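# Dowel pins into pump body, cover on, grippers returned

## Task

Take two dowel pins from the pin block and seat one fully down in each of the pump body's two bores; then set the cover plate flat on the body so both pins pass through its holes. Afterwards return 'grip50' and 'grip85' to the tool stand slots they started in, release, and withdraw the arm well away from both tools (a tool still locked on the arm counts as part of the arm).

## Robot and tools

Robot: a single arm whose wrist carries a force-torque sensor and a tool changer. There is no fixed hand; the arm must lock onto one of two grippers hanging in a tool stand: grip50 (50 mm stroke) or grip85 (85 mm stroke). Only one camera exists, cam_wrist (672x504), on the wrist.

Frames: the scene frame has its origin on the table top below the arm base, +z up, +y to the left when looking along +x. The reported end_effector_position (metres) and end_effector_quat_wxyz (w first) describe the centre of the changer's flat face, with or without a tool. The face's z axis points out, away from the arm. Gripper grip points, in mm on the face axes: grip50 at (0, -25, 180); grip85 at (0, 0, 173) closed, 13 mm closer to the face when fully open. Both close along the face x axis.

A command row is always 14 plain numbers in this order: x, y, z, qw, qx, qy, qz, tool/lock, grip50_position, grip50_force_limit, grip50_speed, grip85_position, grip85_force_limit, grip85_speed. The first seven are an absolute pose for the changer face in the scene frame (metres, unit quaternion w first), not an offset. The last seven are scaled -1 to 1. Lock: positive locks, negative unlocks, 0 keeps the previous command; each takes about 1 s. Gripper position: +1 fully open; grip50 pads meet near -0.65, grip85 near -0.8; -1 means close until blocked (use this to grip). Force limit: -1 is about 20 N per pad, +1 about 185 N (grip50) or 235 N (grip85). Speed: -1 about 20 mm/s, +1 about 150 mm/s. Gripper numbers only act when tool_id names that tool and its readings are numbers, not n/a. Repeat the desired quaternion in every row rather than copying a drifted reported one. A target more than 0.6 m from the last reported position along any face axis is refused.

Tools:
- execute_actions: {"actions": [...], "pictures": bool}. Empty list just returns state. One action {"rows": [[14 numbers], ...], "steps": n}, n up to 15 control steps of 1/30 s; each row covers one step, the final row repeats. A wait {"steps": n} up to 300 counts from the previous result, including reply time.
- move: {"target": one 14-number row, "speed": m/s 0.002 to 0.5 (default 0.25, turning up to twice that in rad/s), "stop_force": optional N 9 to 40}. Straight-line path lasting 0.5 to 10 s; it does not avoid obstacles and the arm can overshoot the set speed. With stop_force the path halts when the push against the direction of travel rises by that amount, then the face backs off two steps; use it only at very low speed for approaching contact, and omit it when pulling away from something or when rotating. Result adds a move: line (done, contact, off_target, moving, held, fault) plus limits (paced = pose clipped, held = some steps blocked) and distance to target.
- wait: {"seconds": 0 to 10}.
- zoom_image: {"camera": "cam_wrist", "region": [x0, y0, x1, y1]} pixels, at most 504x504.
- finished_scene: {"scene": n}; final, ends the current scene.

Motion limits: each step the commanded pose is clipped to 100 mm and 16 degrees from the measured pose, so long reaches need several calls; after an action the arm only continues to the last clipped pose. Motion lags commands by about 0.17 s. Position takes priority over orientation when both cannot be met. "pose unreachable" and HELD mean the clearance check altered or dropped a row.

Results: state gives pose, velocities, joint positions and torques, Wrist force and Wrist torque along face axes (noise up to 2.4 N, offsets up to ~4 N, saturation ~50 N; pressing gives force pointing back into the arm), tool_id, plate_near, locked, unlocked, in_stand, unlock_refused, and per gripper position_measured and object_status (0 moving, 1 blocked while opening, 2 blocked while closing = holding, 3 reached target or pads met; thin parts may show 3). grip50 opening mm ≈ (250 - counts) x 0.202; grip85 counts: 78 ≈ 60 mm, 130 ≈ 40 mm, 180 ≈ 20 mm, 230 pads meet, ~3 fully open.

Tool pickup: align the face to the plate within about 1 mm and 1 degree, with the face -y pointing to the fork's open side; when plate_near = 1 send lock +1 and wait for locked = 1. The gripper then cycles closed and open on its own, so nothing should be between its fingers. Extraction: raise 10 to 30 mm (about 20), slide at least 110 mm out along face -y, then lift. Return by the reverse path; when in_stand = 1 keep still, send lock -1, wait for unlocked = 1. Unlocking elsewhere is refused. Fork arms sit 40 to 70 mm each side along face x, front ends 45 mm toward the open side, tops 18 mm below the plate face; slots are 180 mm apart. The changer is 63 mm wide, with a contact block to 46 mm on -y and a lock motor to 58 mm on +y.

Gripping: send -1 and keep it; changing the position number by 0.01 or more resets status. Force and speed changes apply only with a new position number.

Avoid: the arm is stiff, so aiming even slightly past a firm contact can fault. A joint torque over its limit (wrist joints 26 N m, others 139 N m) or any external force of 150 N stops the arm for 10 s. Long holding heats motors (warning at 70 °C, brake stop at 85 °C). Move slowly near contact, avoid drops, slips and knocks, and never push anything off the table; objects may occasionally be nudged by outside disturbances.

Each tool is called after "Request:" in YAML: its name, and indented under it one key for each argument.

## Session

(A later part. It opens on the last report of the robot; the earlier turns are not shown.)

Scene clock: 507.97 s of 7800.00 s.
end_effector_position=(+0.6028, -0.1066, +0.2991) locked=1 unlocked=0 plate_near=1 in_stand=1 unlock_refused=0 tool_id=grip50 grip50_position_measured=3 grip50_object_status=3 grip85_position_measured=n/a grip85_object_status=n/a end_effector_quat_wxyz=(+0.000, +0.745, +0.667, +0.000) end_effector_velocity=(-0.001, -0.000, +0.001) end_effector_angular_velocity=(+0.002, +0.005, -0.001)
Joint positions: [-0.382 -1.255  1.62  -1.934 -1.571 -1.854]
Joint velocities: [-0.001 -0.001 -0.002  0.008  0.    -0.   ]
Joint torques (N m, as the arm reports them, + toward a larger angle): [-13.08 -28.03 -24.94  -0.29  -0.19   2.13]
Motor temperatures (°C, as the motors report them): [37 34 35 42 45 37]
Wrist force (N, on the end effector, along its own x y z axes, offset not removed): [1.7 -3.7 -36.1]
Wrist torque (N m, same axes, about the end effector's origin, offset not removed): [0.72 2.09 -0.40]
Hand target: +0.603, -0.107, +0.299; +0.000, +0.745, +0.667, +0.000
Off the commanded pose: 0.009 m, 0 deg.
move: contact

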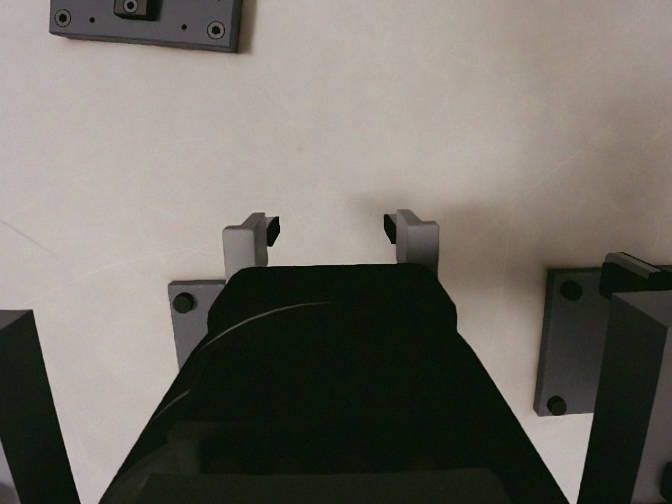

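Request:
execute_actions:
  actions:
    - {"rows":[[0.6028,-0.1066,0.2994,0,0.7453,0.6668,0,-1,1,0.3,0.5,0,0,0]],"steps":15}
  pictures: false

Request:
execute_actions:
  actions:
    - {"rows":[[0.6028,-0.1066,0.2994,0,0.7453,0.6668,0,-1,1,0.3,0.5,0,0,0]],"steps":15}
  pictures: false

Request:
execute_actions:
  actions:
    - {"rows":[[0.6028,-0.1066,0.2994,0,0.7453,0.6668,0,-1,1,0.3,0.5,0,0,0]],"steps":8}
  pictures: false

Scene clock: 510.93 s of 7800.00 s.
end_effector_position=(+0.6028, -0.1066, +0.2995) locked=0 unlocked=0 plate_near=1 in_stand=1 unlock_refused=0 tool_id=none grip50_position_measured=n/a grip50_object_status=n/a grip85_position_measured=n/a grip85_object_status=n/a end_effector_quat_wxyz=(+0.000, +0.745, +0.667, +0.000) end_effector_velocity=(+0.000, -0.000, -0.000) end_effector_angular_velocity=(-0.000, +0.001, +0.001)
Joint positions: [-0.382 -1.256  1.619 -1.933 -1.571 -1.854]
Joint velocities: [ 0.     0.001 -0.001  0.001 -0.001 -0.001]
Joint torques (N m, as the arm reports them, + toward a larger angle): [-13.08 -35.06 -31.17  -0.77  -0.84  -1.58]
Motor temperatures (°C, as the motors report them): [37 34 35 42 45 37]
Wrist force (N, on the end effector, along its own x y z axes, offset not removed): [0.8 -2.7 -0.4]
Wrist torque (N m, same axes, about the end effector's origin, offset not removed): [-0.16 -0.09 0.04]
Hand target: +0.603, -0.107, +0.299; +0.000, +0.745, +0.667, +0.000
Off the commanded pose: 0.000 m, 0 deg.
Steps of this call (steps 1 to 74: nothing new was sent; steps 75 to 89: all 15 steps of this action). Readings (end_effector_position | what the end effector reports):
75: (+0.6028, -0.1066, +0.2994) | locked=1 unlocked=0 plate_near=1 in_stand=1 unlock_refused=0 tool_id=grip50 grip50_position_measured=3 grip50_object_status=3 grip85_position_measured=n/a grip85_object_status=n/a
76: (+0.6028, -0.1066, +0.2994) | locked=1 unlocked=0 plate_near=1 in_stand=1 unlock_refused=0 tool_id=grip50 grip50_position_measured=3 grip50_object_status=3 grip85_position_measured=n/a grip85_object_status=n/a
78: (+0.6028, -0.1066, +0.2994) | locked=1 unlocked=0 plate_near=1 in_stand=1 unlock_refused=0 tool_id=grip50 grip50_position_measured=3 grip50_object_status=3 grip85_position_measured=n/a grip85_object_status=n/a
82: (+0.6028, -0.1066, +0.2995) | locked=0 unlocked=0 plate_near=1 in_stand=1 unlock_refused=0 tool_id=none grip50_position_measured=n/a grip50_object_status=n/a grip85_position_measured=n/a grip85_object_status=n/a
89: the state above

Scene clock: 511.43 s of 7800.00 s.
end_effector_position=(+0.6028, -0.1066, +0.2994) locked=0 unlocked=1 plate_near=1 in_stand=1 unlock_refused=0 tool_id=none grip50_position_measured=n/a grip50_object_status=n/a grip85_position_measured=n/a grip85_object_status=n/a end_effector_quat_wxyz=(+0.000, +0.745, +0.667, -0.000) end_effector_velocity=(+0.000, +0.000, -0.001) end_effector_angular_velocity=(-0.000, +0.001, +0.000)
Joint positions: [-0.382 -1.256  1.619 -1.933 -1.571 -1.854]
Joint velocities: [ 0.     0.001  0.001 -0.001 -0.    -0.   ]
Joint torques (N m, as the arm reports them, + toward a larger angle): [-13.16 -28.63 -31.98  -0.54   0.63  -1.49]
Motor temperatures (°C, as the motors report them): [37 34 35 42 45 37]
Wrist force (N, on the end effector, along its own x y z axes, offset not removed): [0.1 0.6 1.8]
Wrist torque (N m, same axes, about the end effector's origin, offset not removed): [0.02 0.13 -0.25]
Hand target: +0.603, -0.107, +0.299; +0.000, +0.745, +0.667, -0.000
Off the commanded pose: 0.000 m, 0 deg.
Steps of this call (steps 1 to 15: all 15 steps of this action). Readings (end_effector_position | what the end effector reports):
1: (+0.6028, -0.1066, +0.2995) | locked=0 unlocked=0 plate_near=1 in_stand=1 unlock_refused=0 tool_id=none grip50_position_measured=n/a grip50_object_status=n/a grip85_position_measured=n/a grip85_object_status=n/a
2: (+0.6028, -0.1066, +0.2995) | locked=0 unlocked=0 plate_near=1 in_stand=1 unlock_refused=0 tool_id=none grip50_position_measured=n/a grip50_object_status=n/a grip85_position_measured=n/a grip85_object_status=n/a
4: (+0.6028, -0.1066, +0.2995) | locked=0 unlocked=0 plate_near=1 in_stand=1 unlock_refused=0 tool_id=none grip50_position_measured=n/a grip50_object_status=n/a grip85_position_measured=n/a grip85_object_status=n/a
8: (+0.6028, -0.1066, +0.2995) | locked=0 unlocked=0 plate_near=1 in_stand=1 unlock_refused=0 tool_id=none grip50_position_measured=n/a grip50_object_status=n/a grip85_position_measured=n/a grip85_object_status=n/a
15: the state above

Scene clock: 511.70 s of 7800.00 s.
end_effector_position=(+0.6028, -0.1066, +0.2994) locked=0 unlocked=1 plate_near=1 in_stand=1 unlock_refused=0 tool_id=none grip50_position_measured=n/a grip50_object_status=n/a grip85_position_measured=n/a grip85_object_status=n/a end_effector_quat_wxyz=(+0.000, +0.745, +0.667, -0.000) end_effector_velocity=(+0.000, -0.000, +0.002) end_effector_angular_velocity=(-0.001, -0.002, +0.001)
Joint positions: [-0.382 -1.256  1.619 -1.933 -1.571 -1.854]
Joint velocities: [-0.    -0.002 -0.001  0.001  0.    -0.001]
Joint torques (N m, as the arm reports them, + toward a larger angle): [-12.46 -27.83 -31.02  -0.85   1.4   -1.56]
Motor temperatures (°C, as the motors report them): [37 34 35 42 45 37]
Wrist force (N, on the end effector, along its own x y z axes, offset not removed): [-1.4 -1.1 -0.9]
Wrist torque (N m, same axes, about the end effector's origin, offset not removed): [0.01 0.08 -0.03]
Hand target: +0.603, -0.107, +0.299; +0.000, +0.745, +0.667, -0.000
Off the commanded pose: 0.000 m, 0 deg.
Steps of this call (steps 1 to 8: all 8 steps of this action). Readings (end_effector_position | what the end effector reports):
1: (+0.6028, -0.1066, +0.2994) | locked=0 unlocked=1 plate_near=1 in_stand=1 unlock_refused=0 tool_id=none grip50_position_measured=n/a grip50_object_status=n/a grip85_position_measured=n/a grip85_object_status=n/a
2: (+0.6028, -0.1066, +0.2994) | locked=0 unlocked=1 plate_near=1 in_stand=1 unlock_refused=0 tool_id=none grip50_position_measured=n/a grip50_object_status=n/a grip85_position_measured=n/a grip85_object_status=n/a
4: (+0.6028, -0.1066, +0.2994) | locked=0 unlocked=1 plate_near=1 in_stand=1 unlock_refused=0 tool_id=none grip50_position_measured=n/a grip50_object_status=n/a grip85_position_measured=n/a grip85_object_status=n/a
8: the state above

Request:
move:
  target: [0.6028,-0.1066,0.412,0,0.7453,0.6668,0,0,0,0,0,0,0,0]
  speed: 0.15

Request:
move:
  target: [0.6525,0.0659,0.412,0,0.7453,0.6668,0,0,0,0,0,0,0,0]
  speed: 0.25

Request:
zoom_image:
  camera: "cam_wrist"
  region: [210, 120, 470, 380]

Scene clock: 516.47 s of 7800.00 s.
end_effector_position=(+0.6030, -0.1067, +0.4118) locked=0 unlocked=1 plate_near=0 in_stand=0 unlock_refused=0 tool_id=none grip50_position_measured=n/a grip50_object_status=n/a grip85_position_measured=n/a grip85_object_status=n/a end_effector_quat_wxyz=(+0.000, +0.745, +0.667, +0.000) end_effector_velocity=(+0.001, -0.000, +0.001) end_effector_angular_velocity=(+0.001, +0.003, -0.000)
Joint positions: [-0.382 -1.314  1.401 -1.657 -1.571 -1.854]
Joint velocities: [ 0.     0.003 -0.008  0.008  0.     0.001]
Joint torques (N m, as the arm reports them, + toward a larger angle): [ -4.   -27.84 -33.06  -0.85  -1.25   1.23]
Motor temperatures (°C, as the motors report them): [37 34 35 42 45 37]
Wrist force (N, on the end effector, along its own x y z axes, offset not removed): [-0.5 1.5 0.5]
Wrist torque (N m, same axes, about the end effector's origin, offset not removed): [-0.06 0.14 -0.18]
Hand target: +0.603, -0.107, +0.412; +0.000, +0.745, +0.667, +0.000
Off the commanded pose: 0.000 m, 0 deg.
After step 90, 0.43 s passed at rest.
move: done

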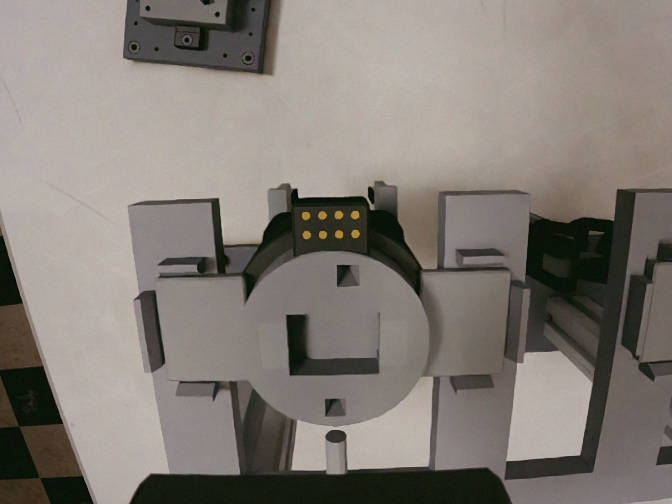

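Scene clock: 517.87 s of 7800.00 s.
end_effector_position=(+0.6523, +0.0656, +0.4119) locked=0 unlocked=1 plate_near=0 in_stand=0 unlock_refused=0 tool_id=none grip50_position_measured=n/a grip50_object_status=n/a grip85_position_measured=n/a grip85_object_status=n/a end_effector_quat_wxyz=(+0.000, +0.745, +0.667, -0.001) end_effector_velocity=(+0.001, +0.001, -0.002) end_effector_angular_velocity=(+0.000, +0.005, -0.001)
Joint positions: [-0.092 -1.207  1.258 -1.62  -1.572 -1.564]
Joint velocities: [ 0.002  0.005 -0.004  0.003 -0.     0.004]
Joint torques (N m, as the arm reports them, + toward a larger angle): [ 13.36 -33.22 -33.35  -0.81  -2.33   1.95]
Motor temperatures (°C, as the motors report them): [37 34 35 42 45 37]
Wrist force (N, on the end effector, along its own x y z axes, offset not removed): [0.0 0.5 1.3]
Wrist torque (N m, same axes, about the end effector's origin, offset not removed): [0.01 -0.10 -0.14]
Hand target: +0.652, +0.066, +0.412; +0.000, +0.745, +0.667, -0.001
Off the commanded pose: 0.000 m, 0 deg.
move: done

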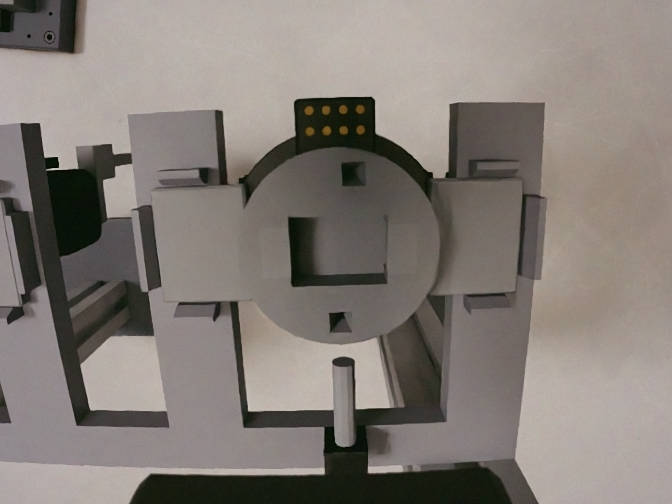

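Region (210, 120, 470, 380) of cam_wrist's 672x504 image, scaled by 1.938, with more detail than that image has.

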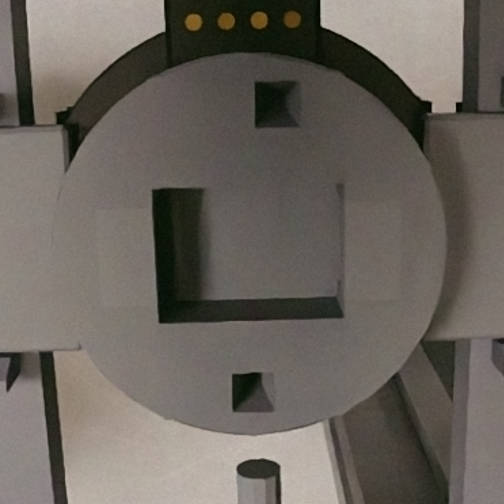

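Request:
move:
  target: [0.6221,0.0718,0.315,0,0.7453,0.6668,0,0,0,0,0,0,0,0]
  speed: 0.15

Request:
move:
  target: [0.6221,0.0718,0.29,0,0.7453,0.6668,0,0,0,0,0,0,0,0]
  speed: 0.005
  stop_force: 10

Scene clock: 526.93 s of 7800.00 s.
end_effector_position=(+0.6219, +0.0718, +0.3154) locked=0 unlocked=1 plate_near=0 in_stand=0 unlock_refused=0 tool_id=none grip50_position_measured=n/a grip50_object_status=n/a grip85_position_measured=n/a grip85_object_status=n/a end_effector_quat_wxyz=(-0.000, +0.745, +0.667, -0.000) end_effector_velocity=(-0.001, +0.000, -0.003) end_effector_angular_velocity=(+0.000, +0.000, +0.000)
Joint positions: [-0.088 -1.237  1.55  -1.883 -1.571 -1.559]
Joint velocities: [ 0.    -0.001  0.009 -0.008 -0.    -0.   ]
Joint torques (N m, as the arm reports them, + toward a larger angle): [ 13.39 -51.13 -15.92  -4.91   2.8    1.94]
Motor temperatures (°C, as the motors report them): [37 34 35 42 45 37]
Wrist force (N, on the end effector, along its own x y z axes, offset not removed): [0.2 -1.9 0.2]
Wrist torque (N m, same axes, about the end effector's origin, offset not removed): [-0.11 0.04 -0.11]
Hand target: +0.622, +0.072, +0.315; +0.000, +0.745, +0.667, -0.000
Off the commanded pose: 0.000 m, 0 deg.
After step 90, 4.80 s passed at rest.
move: done

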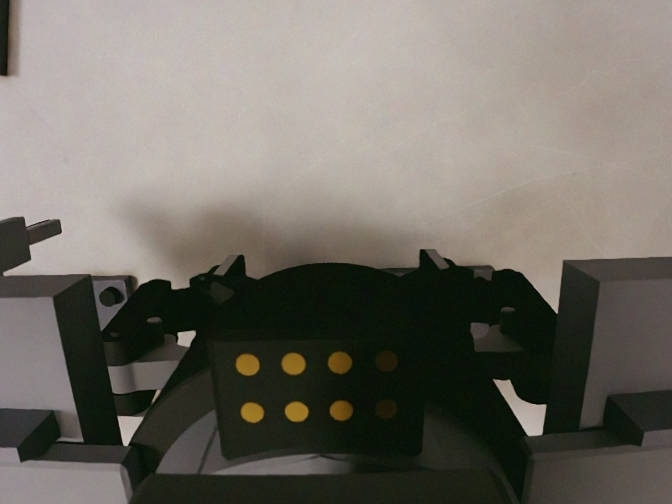

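Scene clock: 530.63 s of 7800.00 s.
end_effector_position=(+0.6220, +0.0718, +0.2989) locked=0 unlocked=1 plate_near=1 in_stand=1 unlock_refused=0 tool_id=none grip50_position_measured=n/a grip50_object_status=n/a grip85_position_measured=n/a grip85_object_status=n/a end_effector_quat_wxyz=(+0.000, +0.745, +0.667, +0.000) end_effector_velocity=(+0.000, -0.000, +0.000) end_effector_angular_velocity=(+0.001, +0.004, +0.000)
Joint positions: [-0.088 -1.224  1.577 -1.923 -1.571 -1.559]
Joint velocities: [-0.     0.001 -0.004  0.007  0.001 -0.001]
Joint torques (N m, as the arm reports them, + toward a larger angle): [ 12.38 -21.11 -23.33  -1.05   2.55   1.84]
Motor temperatures (°C, as the motors report them): [37 34 35 42 45 37]
Wrist force (N, on the end effector, along its own x y z axes, offset not removed): [-6.2 -15.4 -32.5]
Wrist torque (N m, same axes, about the end effector's origin, offset not removed): [0.94 0.72 -0.46]
Hand target: +0.622, +0.072, +0.299; -0.000, +0.745, +0.667, -0.000
Off the commanded pose: 0.009 m, 0 deg.
move: contact

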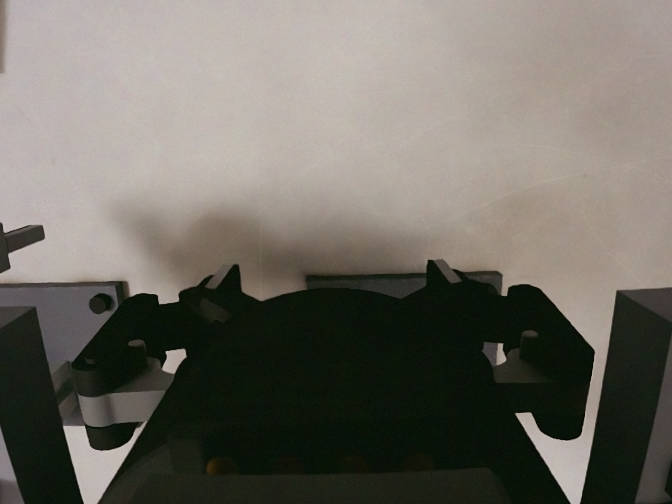

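Request:
execute_actions:
  actions:
    - {"rows":[[0.6217,0.0716,0.2993,0,0.7453,0.6668,0,1,0,0,0,1,0,0]],"steps":15}
  pictures: false

Request:
execute_actions:
  actions:
    - {"rows":[[0.6217,0.0716,0.2993,0,0.7453,0.6668,0,1,0,0,0,1,0,0]],"steps":15}
  pictures: false

Request:
execute_actions:
  actions:
    - {"rows":[[0.6217,0.0716,0.2993,0,0.7453,0.6668,0,1,0,0,0,1,0,0]],"steps":10}
  pictures: false

Scene clock: 533.97 s of 7800.00 s.
end_effector_position=(+0.6217, +0.0716, +0.2993) locked=0 unlocked=0 plate_near=1 in_stand=1 unlock_refused=0 tool_id=none grip50_position_measured=n/a grip50_object_status=n/a grip85_position_measured=n/a grip85_object_status=n/a end_effector_quat_wxyz=(-0.000, +0.745, +0.667, +0.000) end_effector_velocity=(+0.000, +0.000, -0.000) end_effector_angular_velocity=(+0.000, +0.000, -0.001)
Joint positions: [-0.088 -1.225  1.577 -1.922 -1.571 -1.56 ]
Joint velocities: [-0.     0.001  0.    -0.001  0.     0.001]
Joint torques (N m, as the arm reports them, + toward a larger angle): [-14.13 -52.64 -14.31  -1.53   1.62  -1.91]
Motor temperatures (°C, as the motors report them): [37 34 35 42 45 37]
Wrist force (N, on the end effector, along its own x y z axes, offset not removed): [5.4 2.7 2.9]
Wrist torque (N m, same axes, about the end effector's origin, offset not removed): [-0.05 0.03 -0.07]
Hand target: +0.622, +0.072, +0.299; -0.000, +0.745, +0.667, +0.000
Off the commanded pose: 0.000 m, 0 deg.
Steps of this call (steps 1 to 85: nothing new was sent; steps 86 to 100: all 15 steps of this action). Readings (end_effector_position | what the end effector reports):
86: (+0.6220, +0.0718, +0.2992) | locked=0 unlocked=0 plate_near=1 in_stand=1 unlock_refused=0 tool_id=none grip50_position_measured=n/a grip50_object_status=n/a grip85_position_measured=n/a grip85_object_status=n/a
87: (+0.6220, +0.0718, +0.2992) | locked=0 unlocked=0 plate_near=1 in_stand=1 unlock_refused=0 tool_id=none grip50_position_measured=n/a grip50_object_status=n/a grip85_position_measured=n/a grip85_object_status=n/a
89: (+0.6219, +0.0718, +0.2993) | locked=0 unlocked=0 plate_near=1 in_stand=1 unlock_refused=0 tool_id=none grip50_position_measured=n/a grip50_object_status=n/a grip85_position_measured=n/a grip85_object_status=n/a
93: (+0.6218, +0.0718, +0.2993) | locked=0 unlocked=0 plate_near=1 in_stand=1 unlock_refused=0 tool_id=none grip50_position_measured=n/a grip50_object_status=n/a grip85_position_measured=n/a grip85_object_status=n/a
100: the state above

Scene clock: 534.47 s of 7800.00 s.
end_effector_position=(+0.6217, +0.0716, +0.2994) locked=1 unlocked=0 plate_near=1 in_stand=1 unlock_refused=0 tool_id=grip85 grip50_position_measured=n/a grip50_object_status=n/a grip85_position_measured=n/a grip85_object_status=n/a end_effector_quat_wxyz=(+0.000, +0.745, +0.667, +0.000) end_effector_velocity=(-0.001, +0.001, +0.002) end_effector_angular_velocity=(-0.000, -0.002, +0.000)
Joint positions: [-0.088 -1.225  1.577 -1.922 -1.571 -1.56 ]
Joint velocities: [ 0.001 -0.004  0.001  0.    -0.     0.001]
Joint torques (N m, as the arm reports them, + toward a larger angle): [-13.12 -51.35 -22.98  -3.28   0.09  -1.55]
Motor temperatures (°C, as the motors report them): [37 34 35 42 45 37]
Wrist force (N, on the end effector, along its own x y z axes, offset not removed): [1.2 1.3 -7.0]
Wrist torque (N m, same axes, about the end effector's origin, offset not removed): [0.08 0.70 -0.10]
Hand target: +0.622, +0.072, +0.299; -0.000, +0.745, +0.667, +0.000
Off the commanded pose: 0.000 m, 0 deg.
Steps of this call (steps 1 to 15: all 15 steps of this action). Readings (end_effector_position | what the end effector reports):
1: (+0.6217, +0.0716, +0.2993) | locked=0 unlocked=0 plate_near=1 in_stand=1 unlock_refused=0 tool_id=none grip50_position_measured=n/a grip50_object_status=n/a grip85_position_measured=n/a grip85_object_status=n/a
2: (+0.6217, +0.0716, +0.2993) | locked=0 unlocked=0 plate_near=1 in_stand=1 unlock_refused=0 tool_id=none grip50_position_measured=n/a grip50_object_status=n/a grip85_position_measured=n/a grip85_object_status=n/a
4: (+0.6217, +0.0716, +0.2993) | locked=0 unlocked=0 plate_near=1 in_stand=1 unlock_refused=0 tool_id=none grip50_position_measured=n/a grip50_object_status=n/a grip85_position_measured=n/a grip85_object_status=n/a
8: (+0.6217, +0.0716, +0.2993) | locked=0 unlocked=0 plate_near=1 in_stand=1 unlock_refused=0 tool_id=none grip50_position_measured=n/a grip50_object_status=n/a grip85_position_measured=n/a grip85_object_status=n/a
15: the state above

Scene clock: 534.80 s of 7800.00 s.
end_effector_position=(+0.6217, +0.0716, +0.2994) locked=1 unlocked=0 plate_near=1 in_stand=1 unlock_refused=0 tool_id=grip85 grip50_position_measured=n/a grip50_object_status=n/a grip85_position_measured=n/a grip85_object_status=n/a end_effector_quat_wxyz=(+0.000, +0.745, +0.667, +0.000) end_effector_velocity=(+0.001, +0.000, +0.000) end_effector_angular_velocity=(-0.001, -0.002, +0.000)
Joint positions: [-0.088 -1.225  1.577 -1.922 -1.571 -1.56 ]
Joint velocities: [ 0.     0.001 -0.002 -0.001 -0.     0.   ]
Joint torques (N m, as the arm reports them, + toward a larger angle): [-10.92 -45.34 -22.46  -3.82  -0.78  -1.37]
Motor temperatures (°C, as the motors report them): [37 34 35 42 45 37]
Wrist force (N, on the end effector, along its own x y z axes, offset not removed): [1.6 -0.8 -7.7]
Wrist torque (N m, same axes, about the end effector's origin, offset not removed): [-0.29 0.75 -0.06]
Hand target: +0.622, +0.072, +0.299; -0.000, +0.745, +0.667, +0.000
Off the commanded pose: 0.000 m, 0 deg.
Steps of this call (steps 1 to 10: all 10 steps of this action). Readings (end_effector_position | what the end effector reports):
1: (+0.6217, +0.0716, +0.2994) | locked=1 unlocked=0 plate_near=1 in_stand=1 unlock_refused=0 tool_id=grip85 grip50_position_measured=n/a grip50_object_status=n/a grip85_position_measured=n/a grip85_object_status=n/a
2: (+0.6217, +0.0716, +0.2994) | locked=1 unlocked=0 plate_near=1 in_stand=1 unlock_refused=0 tool_id=grip85 grip50_position_measured=n/a grip50_object_status=n/a grip85_position_measured=n/a grip85_object_status=n/a
4: (+0.6217, +0.0716, +0.2994) | locked=1 unlocked=0 plate_near=1 in_stand=1 unlock_refused=0 tool_id=grip85 grip50_position_measured=n/a grip50_object_status=n/a grip85_position_measured=n/a grip85_object_status=n/a
8: (+0.6217, +0.0716, +0.2994) | locked=1 unlocked=0 plate_near=1 in_stand=1 unlock_refused=0 tool_id=grip85 grip50_position_measured=n/a grip50_object_status=n/a grip85_position_measured=n/a grip85_object_status=n/a
10: the state above

Request:
move:
  target: [0.6218,0.0717,0.3194,0,0.7453,0.6668,0,0,0,0,0,1,0,0]
  speed: 0.04

Request:
move:
  target: [0.4975,0.0856,0.3194,0,0.7453,0.6668,0,0,0,0,0,1,0,0]
  speed: 0.08

Request:
move:
  target: [0.36,0.0,0.40,0,0.7071,0.7071,0,0,0,0,0,1,0,0]
  speed: 0.25

Scene clock: 538.53 s of 7800.00 s.
end_effector_position=(+0.6218, +0.0717, +0.3191) locked=1 unlocked=0 plate_near=1 in_stand=0 unlock_refused=0 tool_id=grip85 grip50_position_measured=n/a grip50_object_status=n/a grip85_position_measured=3 grip85_object_status=3 end_effector_quat_wxyz=(+0.000, +0.745, +0.667, -0.000) end_effector_velocity=(+0.000, -0.000, +0.003) end_effector_angular_velocity=(+0.000, -0.000, -0.001)
Joint positions: [-0.088 -1.239  1.544 -1.874 -1.571 -1.56 ]
Joint velocities: [-0.    -0.001 -0.006  0.007  0.     0.001]
Joint torques (N m, as the arm reports them, + toward a larger angle): [ 14.44 -57.83 -38.17  -2.29   2.56   1.97]
Motor temperatures (°C, as the motors report them): [37 34 35 42 45 37]
Wrist force (N, on the end effector, along its own x y z axes, offset not removed): [0.3 -1.7 2.9]
Wrist torque (N m, same axes, about the end effector's origin, offset not removed): [-0.25 0.09 -0.06]
Hand target: +0.622, +0.072, +0.319; +0.000, +0.745, +0.667, +0.000
Off the commanded pose: 0.000 m, 0 deg.
move: done

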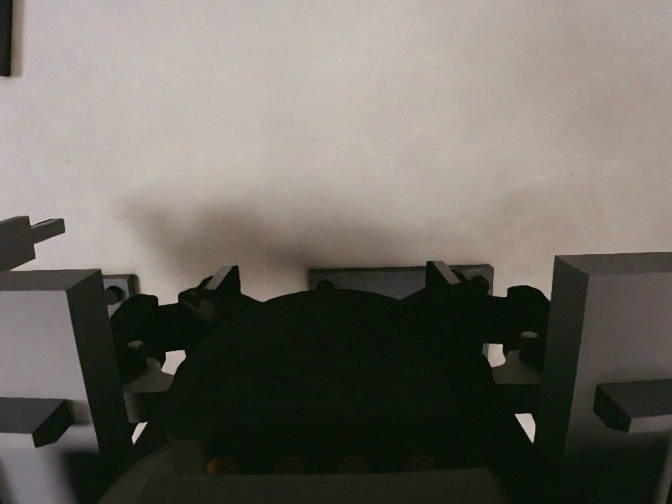

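Scene clock: 540.60 s of 7800.00 s.
end_effector_position=(+0.4977, +0.0856, +0.3196) locked=1 unlocked=0 plate_near=1 in_stand=0 unlock_refused=0 tool_id=grip85 grip50_position_measured=n/a grip50_object_status=n/a grip85_position_measured=3 grip85_object_status=3 end_effector_quat_wxyz=(+0.000, +0.745, +0.667, -0.000) end_effector_velocity=(-0.002, +0.001, -0.000) end_effector_angular_velocity=(+0.000, -0.000, +0.001)
Joint positions: [-0.085 -1.52   1.884 -1.933 -1.571 -1.557]
Joint velocities: [ 0.001 -0.005  0.006 -0.002  0.    -0.   ]
Joint torques (N m, as the arm reports them, + toward a larger angle): [ -2.64 -43.39 -20.09  -5.85   0.45  -1.09]
Motor temperatures (°C, as the motors report them): [37 34 35 42 45 37]
Wrist force (N, on the end effector, along its own x y z axes, offset not removed): [2.3 0.3 3.0]
Wrist torque (N m, same axes, about the end effector's origin, offset not removed): [0.13 -0.11 -0.07]
Hand target: +0.497, +0.086, +0.320; +0.000, +0.745, +0.667, -0.000
Off the commanded pose: 0.000 m, 0 deg.
move: done

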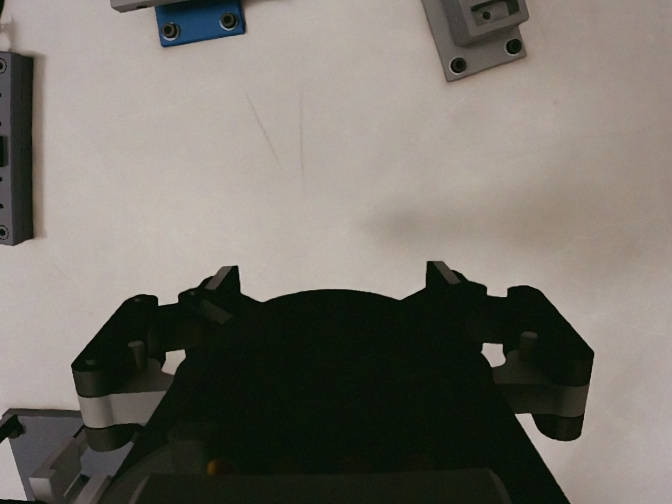

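Scene clock: 542.07 s of 7800.00 s.
end_effector_position=(+0.3606, +0.0001, +0.4001) locked=1 unlocked=0 plate_near=1 in_stand=0 unlock_refused=0 tool_id=grip85 grip50_position_measured=n/a grip50_object_status=n/a grip85_position_measured=3 grip85_object_status=3 end_effector_quat_wxyz=(-0.000, +0.707, +0.707, +0.001) end_effector_velocity=(-0.001, -0.001, +0.001) end_effector_angular_velocity=(+0.001, +0.002, +0.001)
Joint positions: [-0.366 -1.944  2.021 -1.647 -1.57  -1.949]
Joint velocities: [-0.006 -0.003 -0.001  0.006  0.001 -0.007]
Joint torques (N m, as the arm reports them, + toward a larger angle): [-13.23 -24.56 -22.37  -2.04   2.76  -1.84]
Motor temperatures (°C, as the motors report them): [37 34 35 42 45 37]
Wrist force (N, on the end effector, along its own x y z axes, offset not removed): [0.7 -1.5 3.1]
Wrist torque (N m, same axes, about the end effector's origin, offset not removed): [-0.32 0.05 -0.16]
Hand target: +0.360, -0.000, +0.400; -0.000, +0.707, +0.707, +0.001
Off the commanded pose: 0.001 m, 0 deg.
move: done

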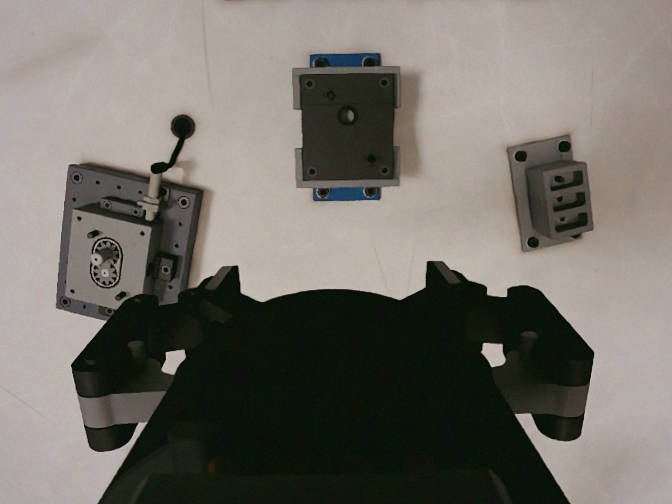

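Request:
move:
  target: [0.350,0.0106,0.30,0,0.7071,0.7071,0,0,0,0,0,1,0,0]
  speed: 0.15

Request:
zoom_image:
  camera: "cam_wrist"
  region: [240, 60, 430, 250]

Scene clock: 546.90 s of 7800.00 s.
end_effector_position=(+0.3497, +0.0107, +0.3003) locked=1 unlocked=0 plate_near=1 in_stand=0 unlock_refused=0 tool_id=grip85 grip50_position_measured=n/a grip50_object_status=n/a grip85_position_measured=3 grip85_object_status=3 end_effector_quat_wxyz=(-0.000, +0.707, +0.707, -0.000) end_effector_velocity=(-0.000, +0.000, -0.002) end_effector_angular_velocity=(-0.002, -0.002, +0.001)
Joint positions: [-0.348 -1.917  2.266 -1.918 -1.571 -1.931]
Joint velocities: [ 0.001  0.     0.006 -0.009 -0.001  0.   ]
Joint torques (N m, as the arm reports them, + toward a larger angle): [ 13.54  -3.31 -19.77  -5.76  -2.31   1.9 ]
Motor temperatures (°C, as the motors report them): [37 34 35 42 45 37]
Wrist force (N, on the end effector, along its own x y z axes, offset not removed): [2.6 1.7 4.2]
Wrist torque (N m, same axes, about the end effector's origin, offset not removed): [0.13 -0.05 -0.02]
Hand target: +0.350, +0.011, +0.300; -0.000, +0.707, +0.707, -0.000
Off the commanded pose: 0.000 m, 0 deg.
After step 90, 0.53 s passed at rest.
move: done

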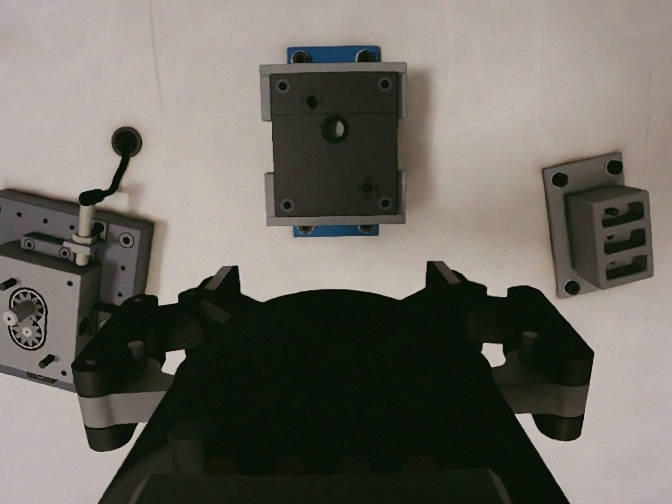

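Region (240, 60, 430, 250) of cam_wrist's 672x504 image, scaled by 2.653, with more detail than that image has.

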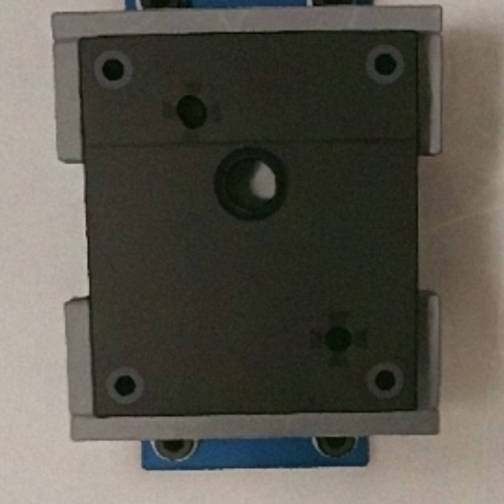

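Request:
move:
  target: [0.3456,0.0099,0.30,0,0.7151,0.6990,0,0,0,0,0,1,0,0]
  speed: 0.05

Request:
zoom_image:
  camera: "cam_wrist"
  region: [240, 60, 430, 250]

Scene clock: 552.97 s of 7800.00 s.
end_effector_position=(+0.3459, +0.0099, +0.3000) locked=1 unlocked=0 plate_near=1 in_stand=0 unlock_refused=0 tool_id=grip85 grip50_position_measured=n/a grip50_object_status=n/a grip85_position_measured=3 grip85_object_status=3 end_effector_quat_wxyz=(+0.000, +0.715, +0.700, -0.000) end_effector_velocity=(-0.002, -0.001, +0.001) end_effector_angular_velocity=(-0.000, -0.003, -0.012)
Joint positions: [-0.354 -1.929  2.274 -1.914 -1.571 -1.916]
Joint velocities: [-0.004 -0.008  0.003  0.001  0.001  0.008]
Joint torques (N m, as the arm reports them, + toward a larger angle): [-13.76 -23.7  -21.19  -1.78   0.02   1.69]
Motor temperatures (°C, as the motors report them): [37 34 35 42 45 37]
Wrist force (N, on the end effector, along its own x y z axes, offset not removed): [3.9 0.0 1.3]
Wrist torque (N m, same axes, about the end effector's origin, offset not removed): [0.00 -0.26 -0.13]
Hand target: +0.346, +0.010, +0.300; -0.000, +0.715, +0.699, +0.000
Off the commanded pose: 0.000 m, 0 deg.
After step 90, 2.37 s passed at rest.
move: done

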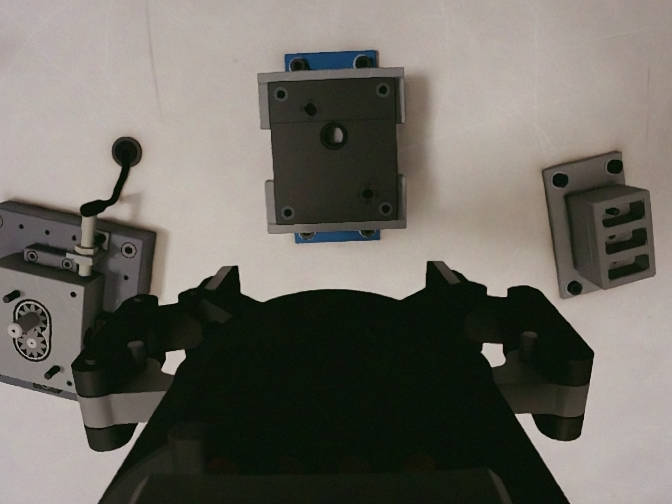

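Region (240, 60, 430, 250) of cam_wrist's 672x504 image, scaled by 2.653, with more detail than that image has.

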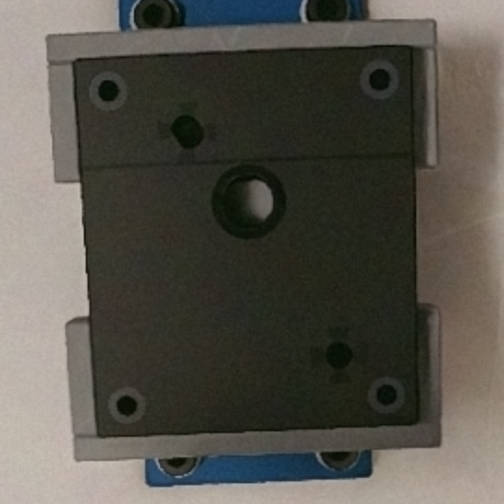

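Request:
move:
  target: [0.2906,0.0142,0.27,0,0.7133,0.7009,0,0,0,0,0,1,0,-0.7]
  speed: 0.06

Request:
move:
  target: [0.2906,0.0142,0.230,0,0.7133,0.7009,0,0,0,0,0,1,0,-0.7]
  speed: 0.015
  stop_force: 9

Scene clock: 557.67 s of 7800.00 s.
end_effector_position=(+0.2908, +0.0142, +0.2702) locked=1 unlocked=0 plate_near=1 in_stand=0 unlock_refused=0 tool_id=grip85 grip50_position_measured=n/a grip50_object_status=n/a grip85_position_measured=3 grip85_object_status=3 end_effector_quat_wxyz=(+0.000, +0.713, +0.701, +0.000) end_effector_velocity=(-0.003, +0.000, -0.001) end_effector_angular_velocity=(+0.002, +0.002, -0.000)
Joint positions: [-0.414 -2.084  2.434 -1.92  -1.571 -1.98 ]
Joint velocities: [-0.004 -0.007  0.006  0.003  0.001 -0.004]
Joint torques (N m, as the arm reports them, + toward a larger angle): [-14.29 -16.31 -22.29  -2.01   2.61  -1.89]
Motor temperatures (°C, as the motors report them): [37 34 35 42 45 37]
Wrist force (N, on the end effector, along its own x y z axes, offset not removed): [1.0 -0.5 1.6]
Wrist torque (N m, same axes, about the end effector's origin, offset not removed): [0.09 0.17 -0.20]
Hand target: +0.291, +0.014, +0.270; -0.000, +0.713, +0.701, +0.000
Off the commanded pose: 0.000 m, 0 deg.
After step 90, 0.17 s passed at rest.
move: done

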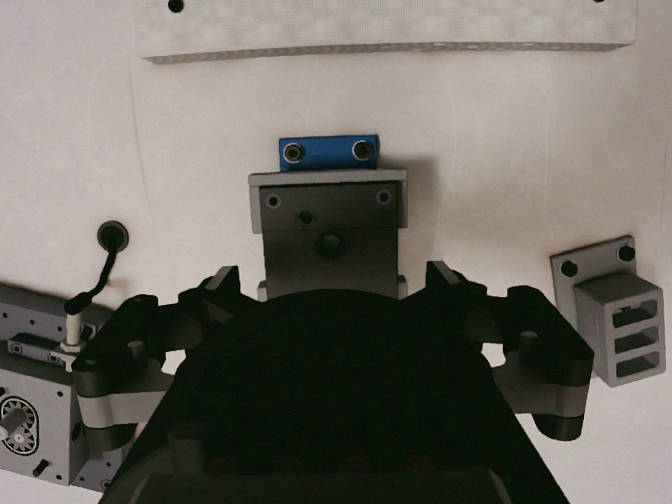

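Scene clock: 560.63 s of 7800.00 s.
end_effector_position=(+0.2905, +0.0143, +0.2303) locked=1 unlocked=0 plate_near=1 in_stand=0 unlock_refused=0 tool_id=grip85 grip50_position_measured=n/a grip50_object_status=n/a grip85_position_measured=3 grip85_object_status=3 end_effector_quat_wxyz=(-0.000, +0.713, +0.701, -0.000) end_effector_velocity=(-0.000, -0.000, -0.003) end_effector_angular_velocity=(-0.000, +0.000, +0.000)
Joint positions: [-0.415 -2.023  2.518 -2.065 -1.571 -1.98 ]
Joint velocities: [-0.     0.005  0.006 -0.01  -0.    -0.   ]
Joint torques (N m, as the arm reports them, + toward a larger angle): [-11.9    3.49 -18.98  -5.77  -2.01  -1.54]
Motor temperatures (°C, as the motors report them): [37 34 35 42 45 37]
Wrist force (N, on the end effector, along its own x y z axes, offset not removed): [-0.8 -3.6 2.0]
Wrist torque (N m, same axes, about the end effector's origin, offset not removed): [-0.22 0.16 -0.33]
Hand target: +0.290, +0.014, +0.230; -0.000, +0.713, +0.701, +0.000
Off the commanded pose: 0.000 m, 0 deg.
move: done

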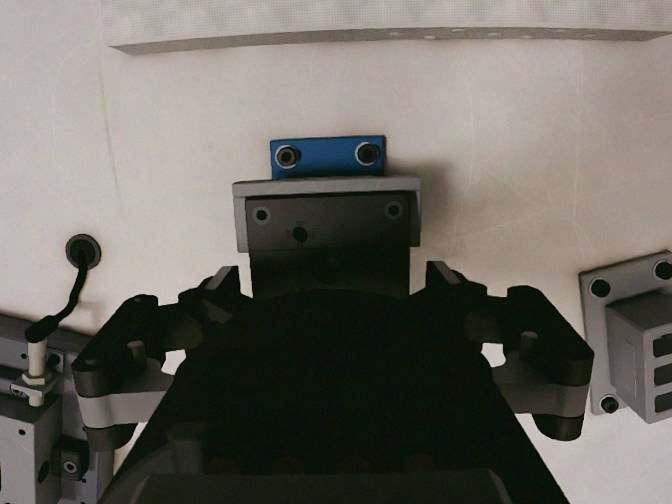

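Request:
execute_actions:
  actions:
    - {"rows":[[0.2906,0.0142,0.230,0,0.7133,0.7009,0,0,0,0,0,-1,0,-0.7]],"steps":15}
  pictures: false

Request:
execute_actions:
  actions:
    - {"rows":[[0.2906,0.0142,0.230,0,0.7133,0.7009,0,0,0,0,0,-1,0,-0.7]],"steps":12}
  pictures: false

Scene clock: 564.80 s of 7800.00 s.
end_effector_position=(+0.2906, +0.0141, +0.2300) locked=1 unlocked=0 plate_near=1 in_stand=0 unlock_refused=0 tool_id=grip85 grip50_position_measured=n/a grip50_object_status=n/a grip85_position_measured=47 grip85_object_status=0 end_effector_quat_wxyz=(+0.000, +0.713, +0.701, -0.000) end_effector_velocity=(+0.000, -0.002, +0.001) end_effector_angular_velocity=(-0.014, -0.000, +0.000)
Joint positions: [-0.415 -2.022  2.519 -2.066 -1.571 -1.98 ]
Joint velocities: [ 0.001 -0.    -0.002 -0.004 -0.012  0.001]
Joint torques (N m, as the arm reports them, + toward a larger angle): [ 14.17   6.12 -28.45  -3.89   3.83   1.99]
Motor temperatures (°C, as the motors report them): [37 34 35 42 45 37]
Wrist force (N, on the end effector, along its own x y z axes, offset not removed): [-11.2 -3.4 -5.1]
Wrist torque (N m, same axes, about the end effector's origin, offset not removed): [0.32 -1.96 -0.03]
Hand target: +0.291, +0.014, +0.230; +0.000, +0.713, +0.701, -0.000
Off the commanded pose: 0.000 m, 0 deg.
Steps of this call (steps 1 to 90: nothing new was sent; then 0.67 s passed at rest; steps 91 to 105: all 15 steps of this action). Readings (end_effector_position | what the end effector reports):
91: (+0.2905, +0.0143, +0.2300) | locked=1 unlocked=0 plate_near=1 in_stand=0 unlock_refused=0 tool_id=grip85 grip50_position_measured=n/a grip50_object_status=n/a grip85_position_measured=3 grip85_object_status=0
92: (+0.2905, +0.0143, +0.2300) | locked=1 unlocked=0 plate_near=1 in_stand=0 unlock_refused=0 tool_id=grip85 grip50_position_measured=n/a grip50_object_status=n/a grip85_position_measured=4 grip85_object_status=0
94: (+0.2905, +0.0142, +0.2300) | locked=1 unlocked=0 plate_near=1 in_stand=0 unlock_refused=0 tool_id=grip85 grip50_position_measured=n/a grip50_object_status=n/a grip85_position_measured=9 grip85_object_status=0
98: (+0.2905, +0.0142, +0.2300) | locked=1 unlocked=0 plate_near=1 in_stand=0 unlock_refused=0 tool_id=grip85 grip50_position_measured=n/a grip50_object_status=n/a grip85_position_measured=22 grip85_object_status=0
105: the state above

Scene clock: 565.20 s of 7800.00 s.
end_effector_position=(+0.2906, +0.0142, +0.2301) locked=1 unlocked=0 plate_near=1 in_stand=0 unlock_refused=0 tool_id=grip85 grip50_position_measured=n/a grip50_object_status=n/a grip85_position_measured=53 grip85_object_status=2 end_effector_quat_wxyz=(+0.000, +0.713, +0.701, -0.000) end_effector_velocity=(+0.000, -0.000, +0.001) end_effector_angular_velocity=(+0.000, -0.002, -0.002)
Joint positions: [-0.415 -2.022  2.519 -2.066 -1.571 -1.98 ]
Joint velocities: [-0.    -0.001 -0.001  0.     0.001  0.001]
Joint torques (N m, as the arm reports them, + toward a larger angle): [10.98  7.07 10.86 -2.81 10.9   1.98]
Motor temperatures (°C, as the motors report them): [37 34 35 42 45 37]
Wrist force (N, on the end effector, along its own x y z axes, offset not removed): [-5.3 -45.4 -50.0]
Wrist torque (N m, same axes, about the end effector's origin, offset not removed): [7.26 -1.60 -0.58]
Hand target: +0.291, +0.014, +0.230; +0.000, +0.713, +0.701, -0.000
Off the commanded pose: 0.000 m, 0 deg.
Steps of this call (steps 1 to 12: all 12 steps of this action). Readings (end_effector_position | what the end effector reports):
1: (+0.2906, +0.0141, +0.2301) | locked=1 unlocked=0 plate_near=1 in_stand=0 unlock_refused=0 tool_id=grip85 grip50_position_measured=n/a grip50_object_status=n/a grip85_position_measured=50 grip85_object_status=0
2: (+0.2907, +0.0141, +0.2301) | locked=1 unlocked=0 plate_near=1 in_stand=0 unlock_refused=0 tool_id=grip85 grip50_position_measured=n/a grip50_object_status=n/a grip85_position_measured=52 grip85_object_status=0
4: (+0.2907, +0.0141, +0.2302) | locked=1 unlocked=0 plate_near=1 in_stand=0 unlock_refused=0 tool_id=grip85 grip50_position_measured=n/a grip50_object_status=n/a grip85_position_measured=53 grip85_object_status=0
8: (+0.2907, +0.0141, +0.2301) | locked=1 unlocked=0 plate_near=1 in_stand=0 unlock_refused=0 tool_id=grip85 grip50_position_measured=n/a grip50_object_status=n/a grip85_position_measured=53 grip85_object_status=0
12: the state above

Request:
move:
  target: [0.2906,0.0142,0.325,0,0.7133,0.7009,0,0,0,0,0,-1,0,-0.7]
  speed: 0.03

Scene clock: 570.90 s of 7800.00 s.
end_effector_position=(+0.2909, +0.0141, +0.3246) locked=1 unlocked=0 plate_near=1 in_stand=0 unlock_refused=0 tool_id=grip85 grip50_position_measured=n/a grip50_object_status=n/a grip85_position_measured=54 grip85_object_status=2 end_effector_quat_wxyz=(+0.000, +0.713, +0.701, -0.000) end_effector_velocity=(+0.000, -0.000, +0.003) end_effector_angular_velocity=(-0.001, -0.001, +0.000)
Joint positions: [-0.415 -2.132  2.31  -1.748 -1.571 -1.98 ]
Joint velocities: [ 0.    -0.002 -0.007  0.007 -0.    -0.   ]
Joint torques (N m, as the arm reports them, + toward a larger angle): [-15.02 -16.59 -38.87  -2.18   0.09  -1.65]
Motor temperatures (°C, as the motors report them): [37 34 35 42 45 37]
Wrist force (N, on the end effector, along its own x y z axes, offset not removed): [1.1 -5.4 5.0]
Wrist torque (N m, same axes, about the end effector's origin, offset not removed): [-0.31 -0.03 -0.11]
Hand target: +0.291, +0.014, +0.325; +0.000, +0.713, +0.701, +0.000
Off the commanded pose: 0.000 m, 0 deg.
move: done

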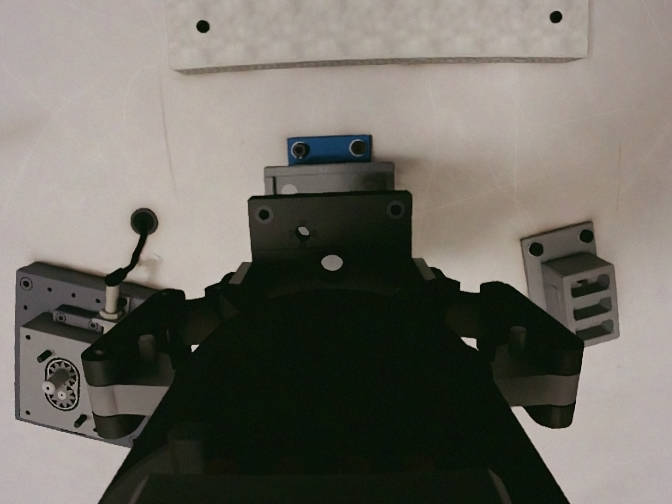

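Request:
move:
  target: [0.3935,-0.1927,0.325,0,0.7934,0.6088,0,0,0,0,0,-1,0,-0.7]
  speed: 0.15

Request:
move:
  target: [0.3935,-0.1927,0.270,0,0.7934,0.6088,0,0,0,0,0,-1,0,-0.7]
  speed: 0.03
  stop_force: 9

Request:
zoom_image:
  camera: "cam_wrist"
  region: [200, 120, 460, 290]

Scene clock: 584.83 s of 7800.00 s.
end_effector_position=(+0.3934, -0.1923, +0.3248) locked=1 unlocked=0 plate_near=1 in_stand=0 unlock_refused=0 tool_id=grip85 grip50_position_measured=n/a grip50_object_status=n/a grip85_position_measured=54 grip85_object_status=2 end_effector_quat_wxyz=(+0.000, +0.793, +0.609, +0.001) end_effector_velocity=(+0.002, -0.003, +0.001) end_effector_angular_velocity=(-0.001, -0.001, -0.002)
Joint positions: [-0.752 -1.692  2.035 -1.913 -1.57  -2.073]
Joint velocities: [-0.001  0.006 -0.007 -0.    -0.     0.001]
Joint torques (N m, as the arm reports them, + toward a larger angle): [-13.37 -14.26 -38.37  -6.05   2.12   1.95]
Motor temperatures (°C, as the motors report them): [37 34 35 42 45 37]
Wrist force (N, on the end effector, along its own x y z axes, offset not removed): [0.3 3.1 1.0]
Wrist torque (N m, same axes, about the end effector's origin, offset not removed): [0.11 -0.02 -0.02]
Hand target: +0.394, -0.193, +0.325; +0.000, +0.793, +0.609, +0.001
Off the commanded pose: 0.000 m, 0 deg.
After step 90, 8.80 s passed at rest.
move: done

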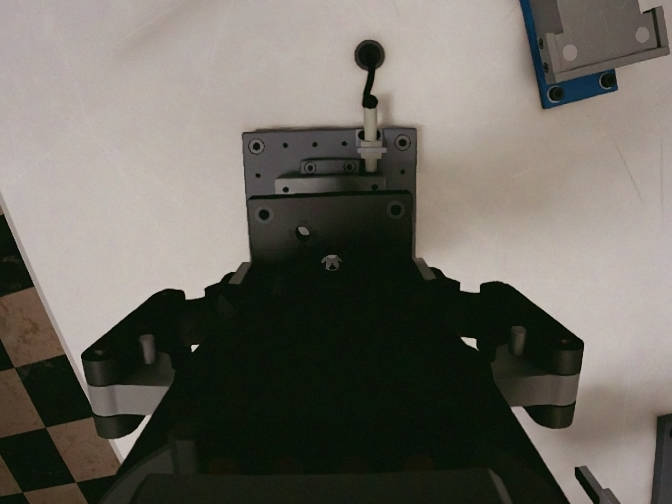

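Scene clock: 587.03 s of 7800.00 s.
end_effector_position=(+0.3934, -0.1926, +0.2704) locked=1 unlocked=0 plate_near=1 in_stand=0 unlock_refused=0 tool_id=grip85 grip50_position_measured=n/a grip50_object_status=n/a grip85_position_measured=54 grip85_object_status=2 end_effector_quat_wxyz=(-0.000, +0.793, +0.609, +0.000) end_effector_velocity=(+0.000, -0.000, -0.003) end_effector_angular_velocity=(-0.001, -0.001, +0.001)
Joint positions: [-0.752 -1.632  2.133 -2.071 -1.571 -2.073]
Joint velocities: [-0.     0.004  0.004 -0.009  0.    -0.001]
Joint torques (N m, as the arm reports them, + toward a larger angle): [  0.51 -16.04 -19.45  -5.91  -2.35   1.95]
Motor temperatures (°C, as the motors report them): [37 34 35 42 45 37]
Wrist force (N, on the end effector, along its own x y z axes, offset not removed): [1.5 -1.1 3.3]
Wrist torque (N m, same axes, about the end effector's origin, offset not removed): [-0.25 0.00 -0.16]
Hand target: +0.393, -0.193, +0.270; -0.000, +0.793, +0.609, -0.000
Off the commanded pose: 0.000 m, 0 deg.
move: done

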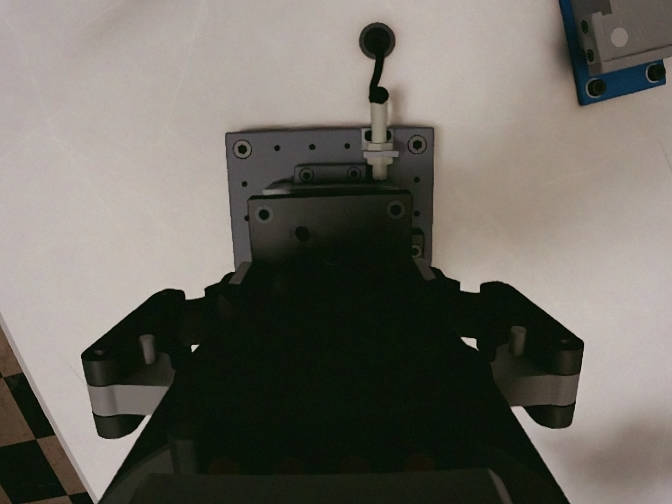

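Region (200, 120, 460, 290) of cam_wrist's 672x504 image, scaled by 1.938, with more detail than that image has; it fills the top 330 rows of this view, and the rest is white.

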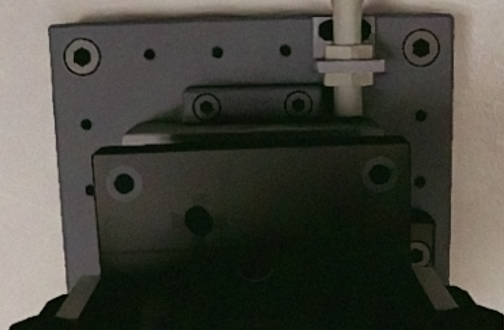

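Request:
move:
  target: [0.3935,-0.1927,0.250,0,0.7934,0.6088,0,0,0,0,0,-1,0,-0.7]
  speed: 0.003
  stop_force: 9

Scene clock: 595.87 s of 7800.00 s.
end_effector_position=(+0.3934, -0.1926, +0.2569) locked=1 unlocked=0 plate_near=1 in_stand=0 unlock_refused=0 tool_id=grip85 grip50_position_measured=n/a grip50_object_status=n/a grip85_position_measured=54 grip85_object_status=2 end_effector_quat_wxyz=(+0.000, +0.793, +0.609, -0.000) end_effector_velocity=(+0.000, -0.000, +0.001) end_effector_angular_velocity=(+0.001, +0.002, +0.000)
Joint positions: [-0.752 -1.613  2.155 -2.112 -1.571 -2.073]
Joint velocities: [ 0.001 -0.    -0.002  0.004 -0.001  0.   ]
Joint torques (N m, as the arm reports them, + toward a larger angle): [ -4.35 -21.83 -30.83  -2.94  -2.07  -1.89]
Motor temperatures (°C, as the motors report them): [37 34 35 42 45 37]
Wrist force (N, on the end effector, along its own x y z axes, offset not removed): [5.5 -10.6 -26.8]
Wrist torque (N m, same axes, about the end effector's origin, offset not removed): [1.75 0.98 -0.02]
Hand target: +0.393, -0.193, +0.257; +0.000, +0.793, +0.609, +0.000
Off the commanded pose: 0.007 m, 0 deg.
After step 90, 1.07 s passed at rest.
move: contact

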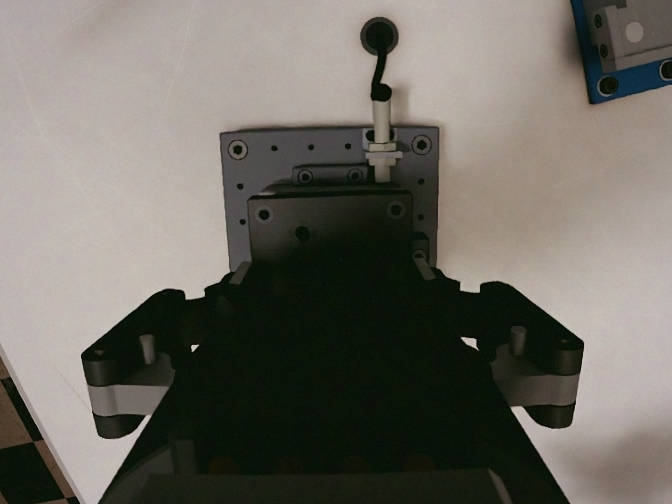

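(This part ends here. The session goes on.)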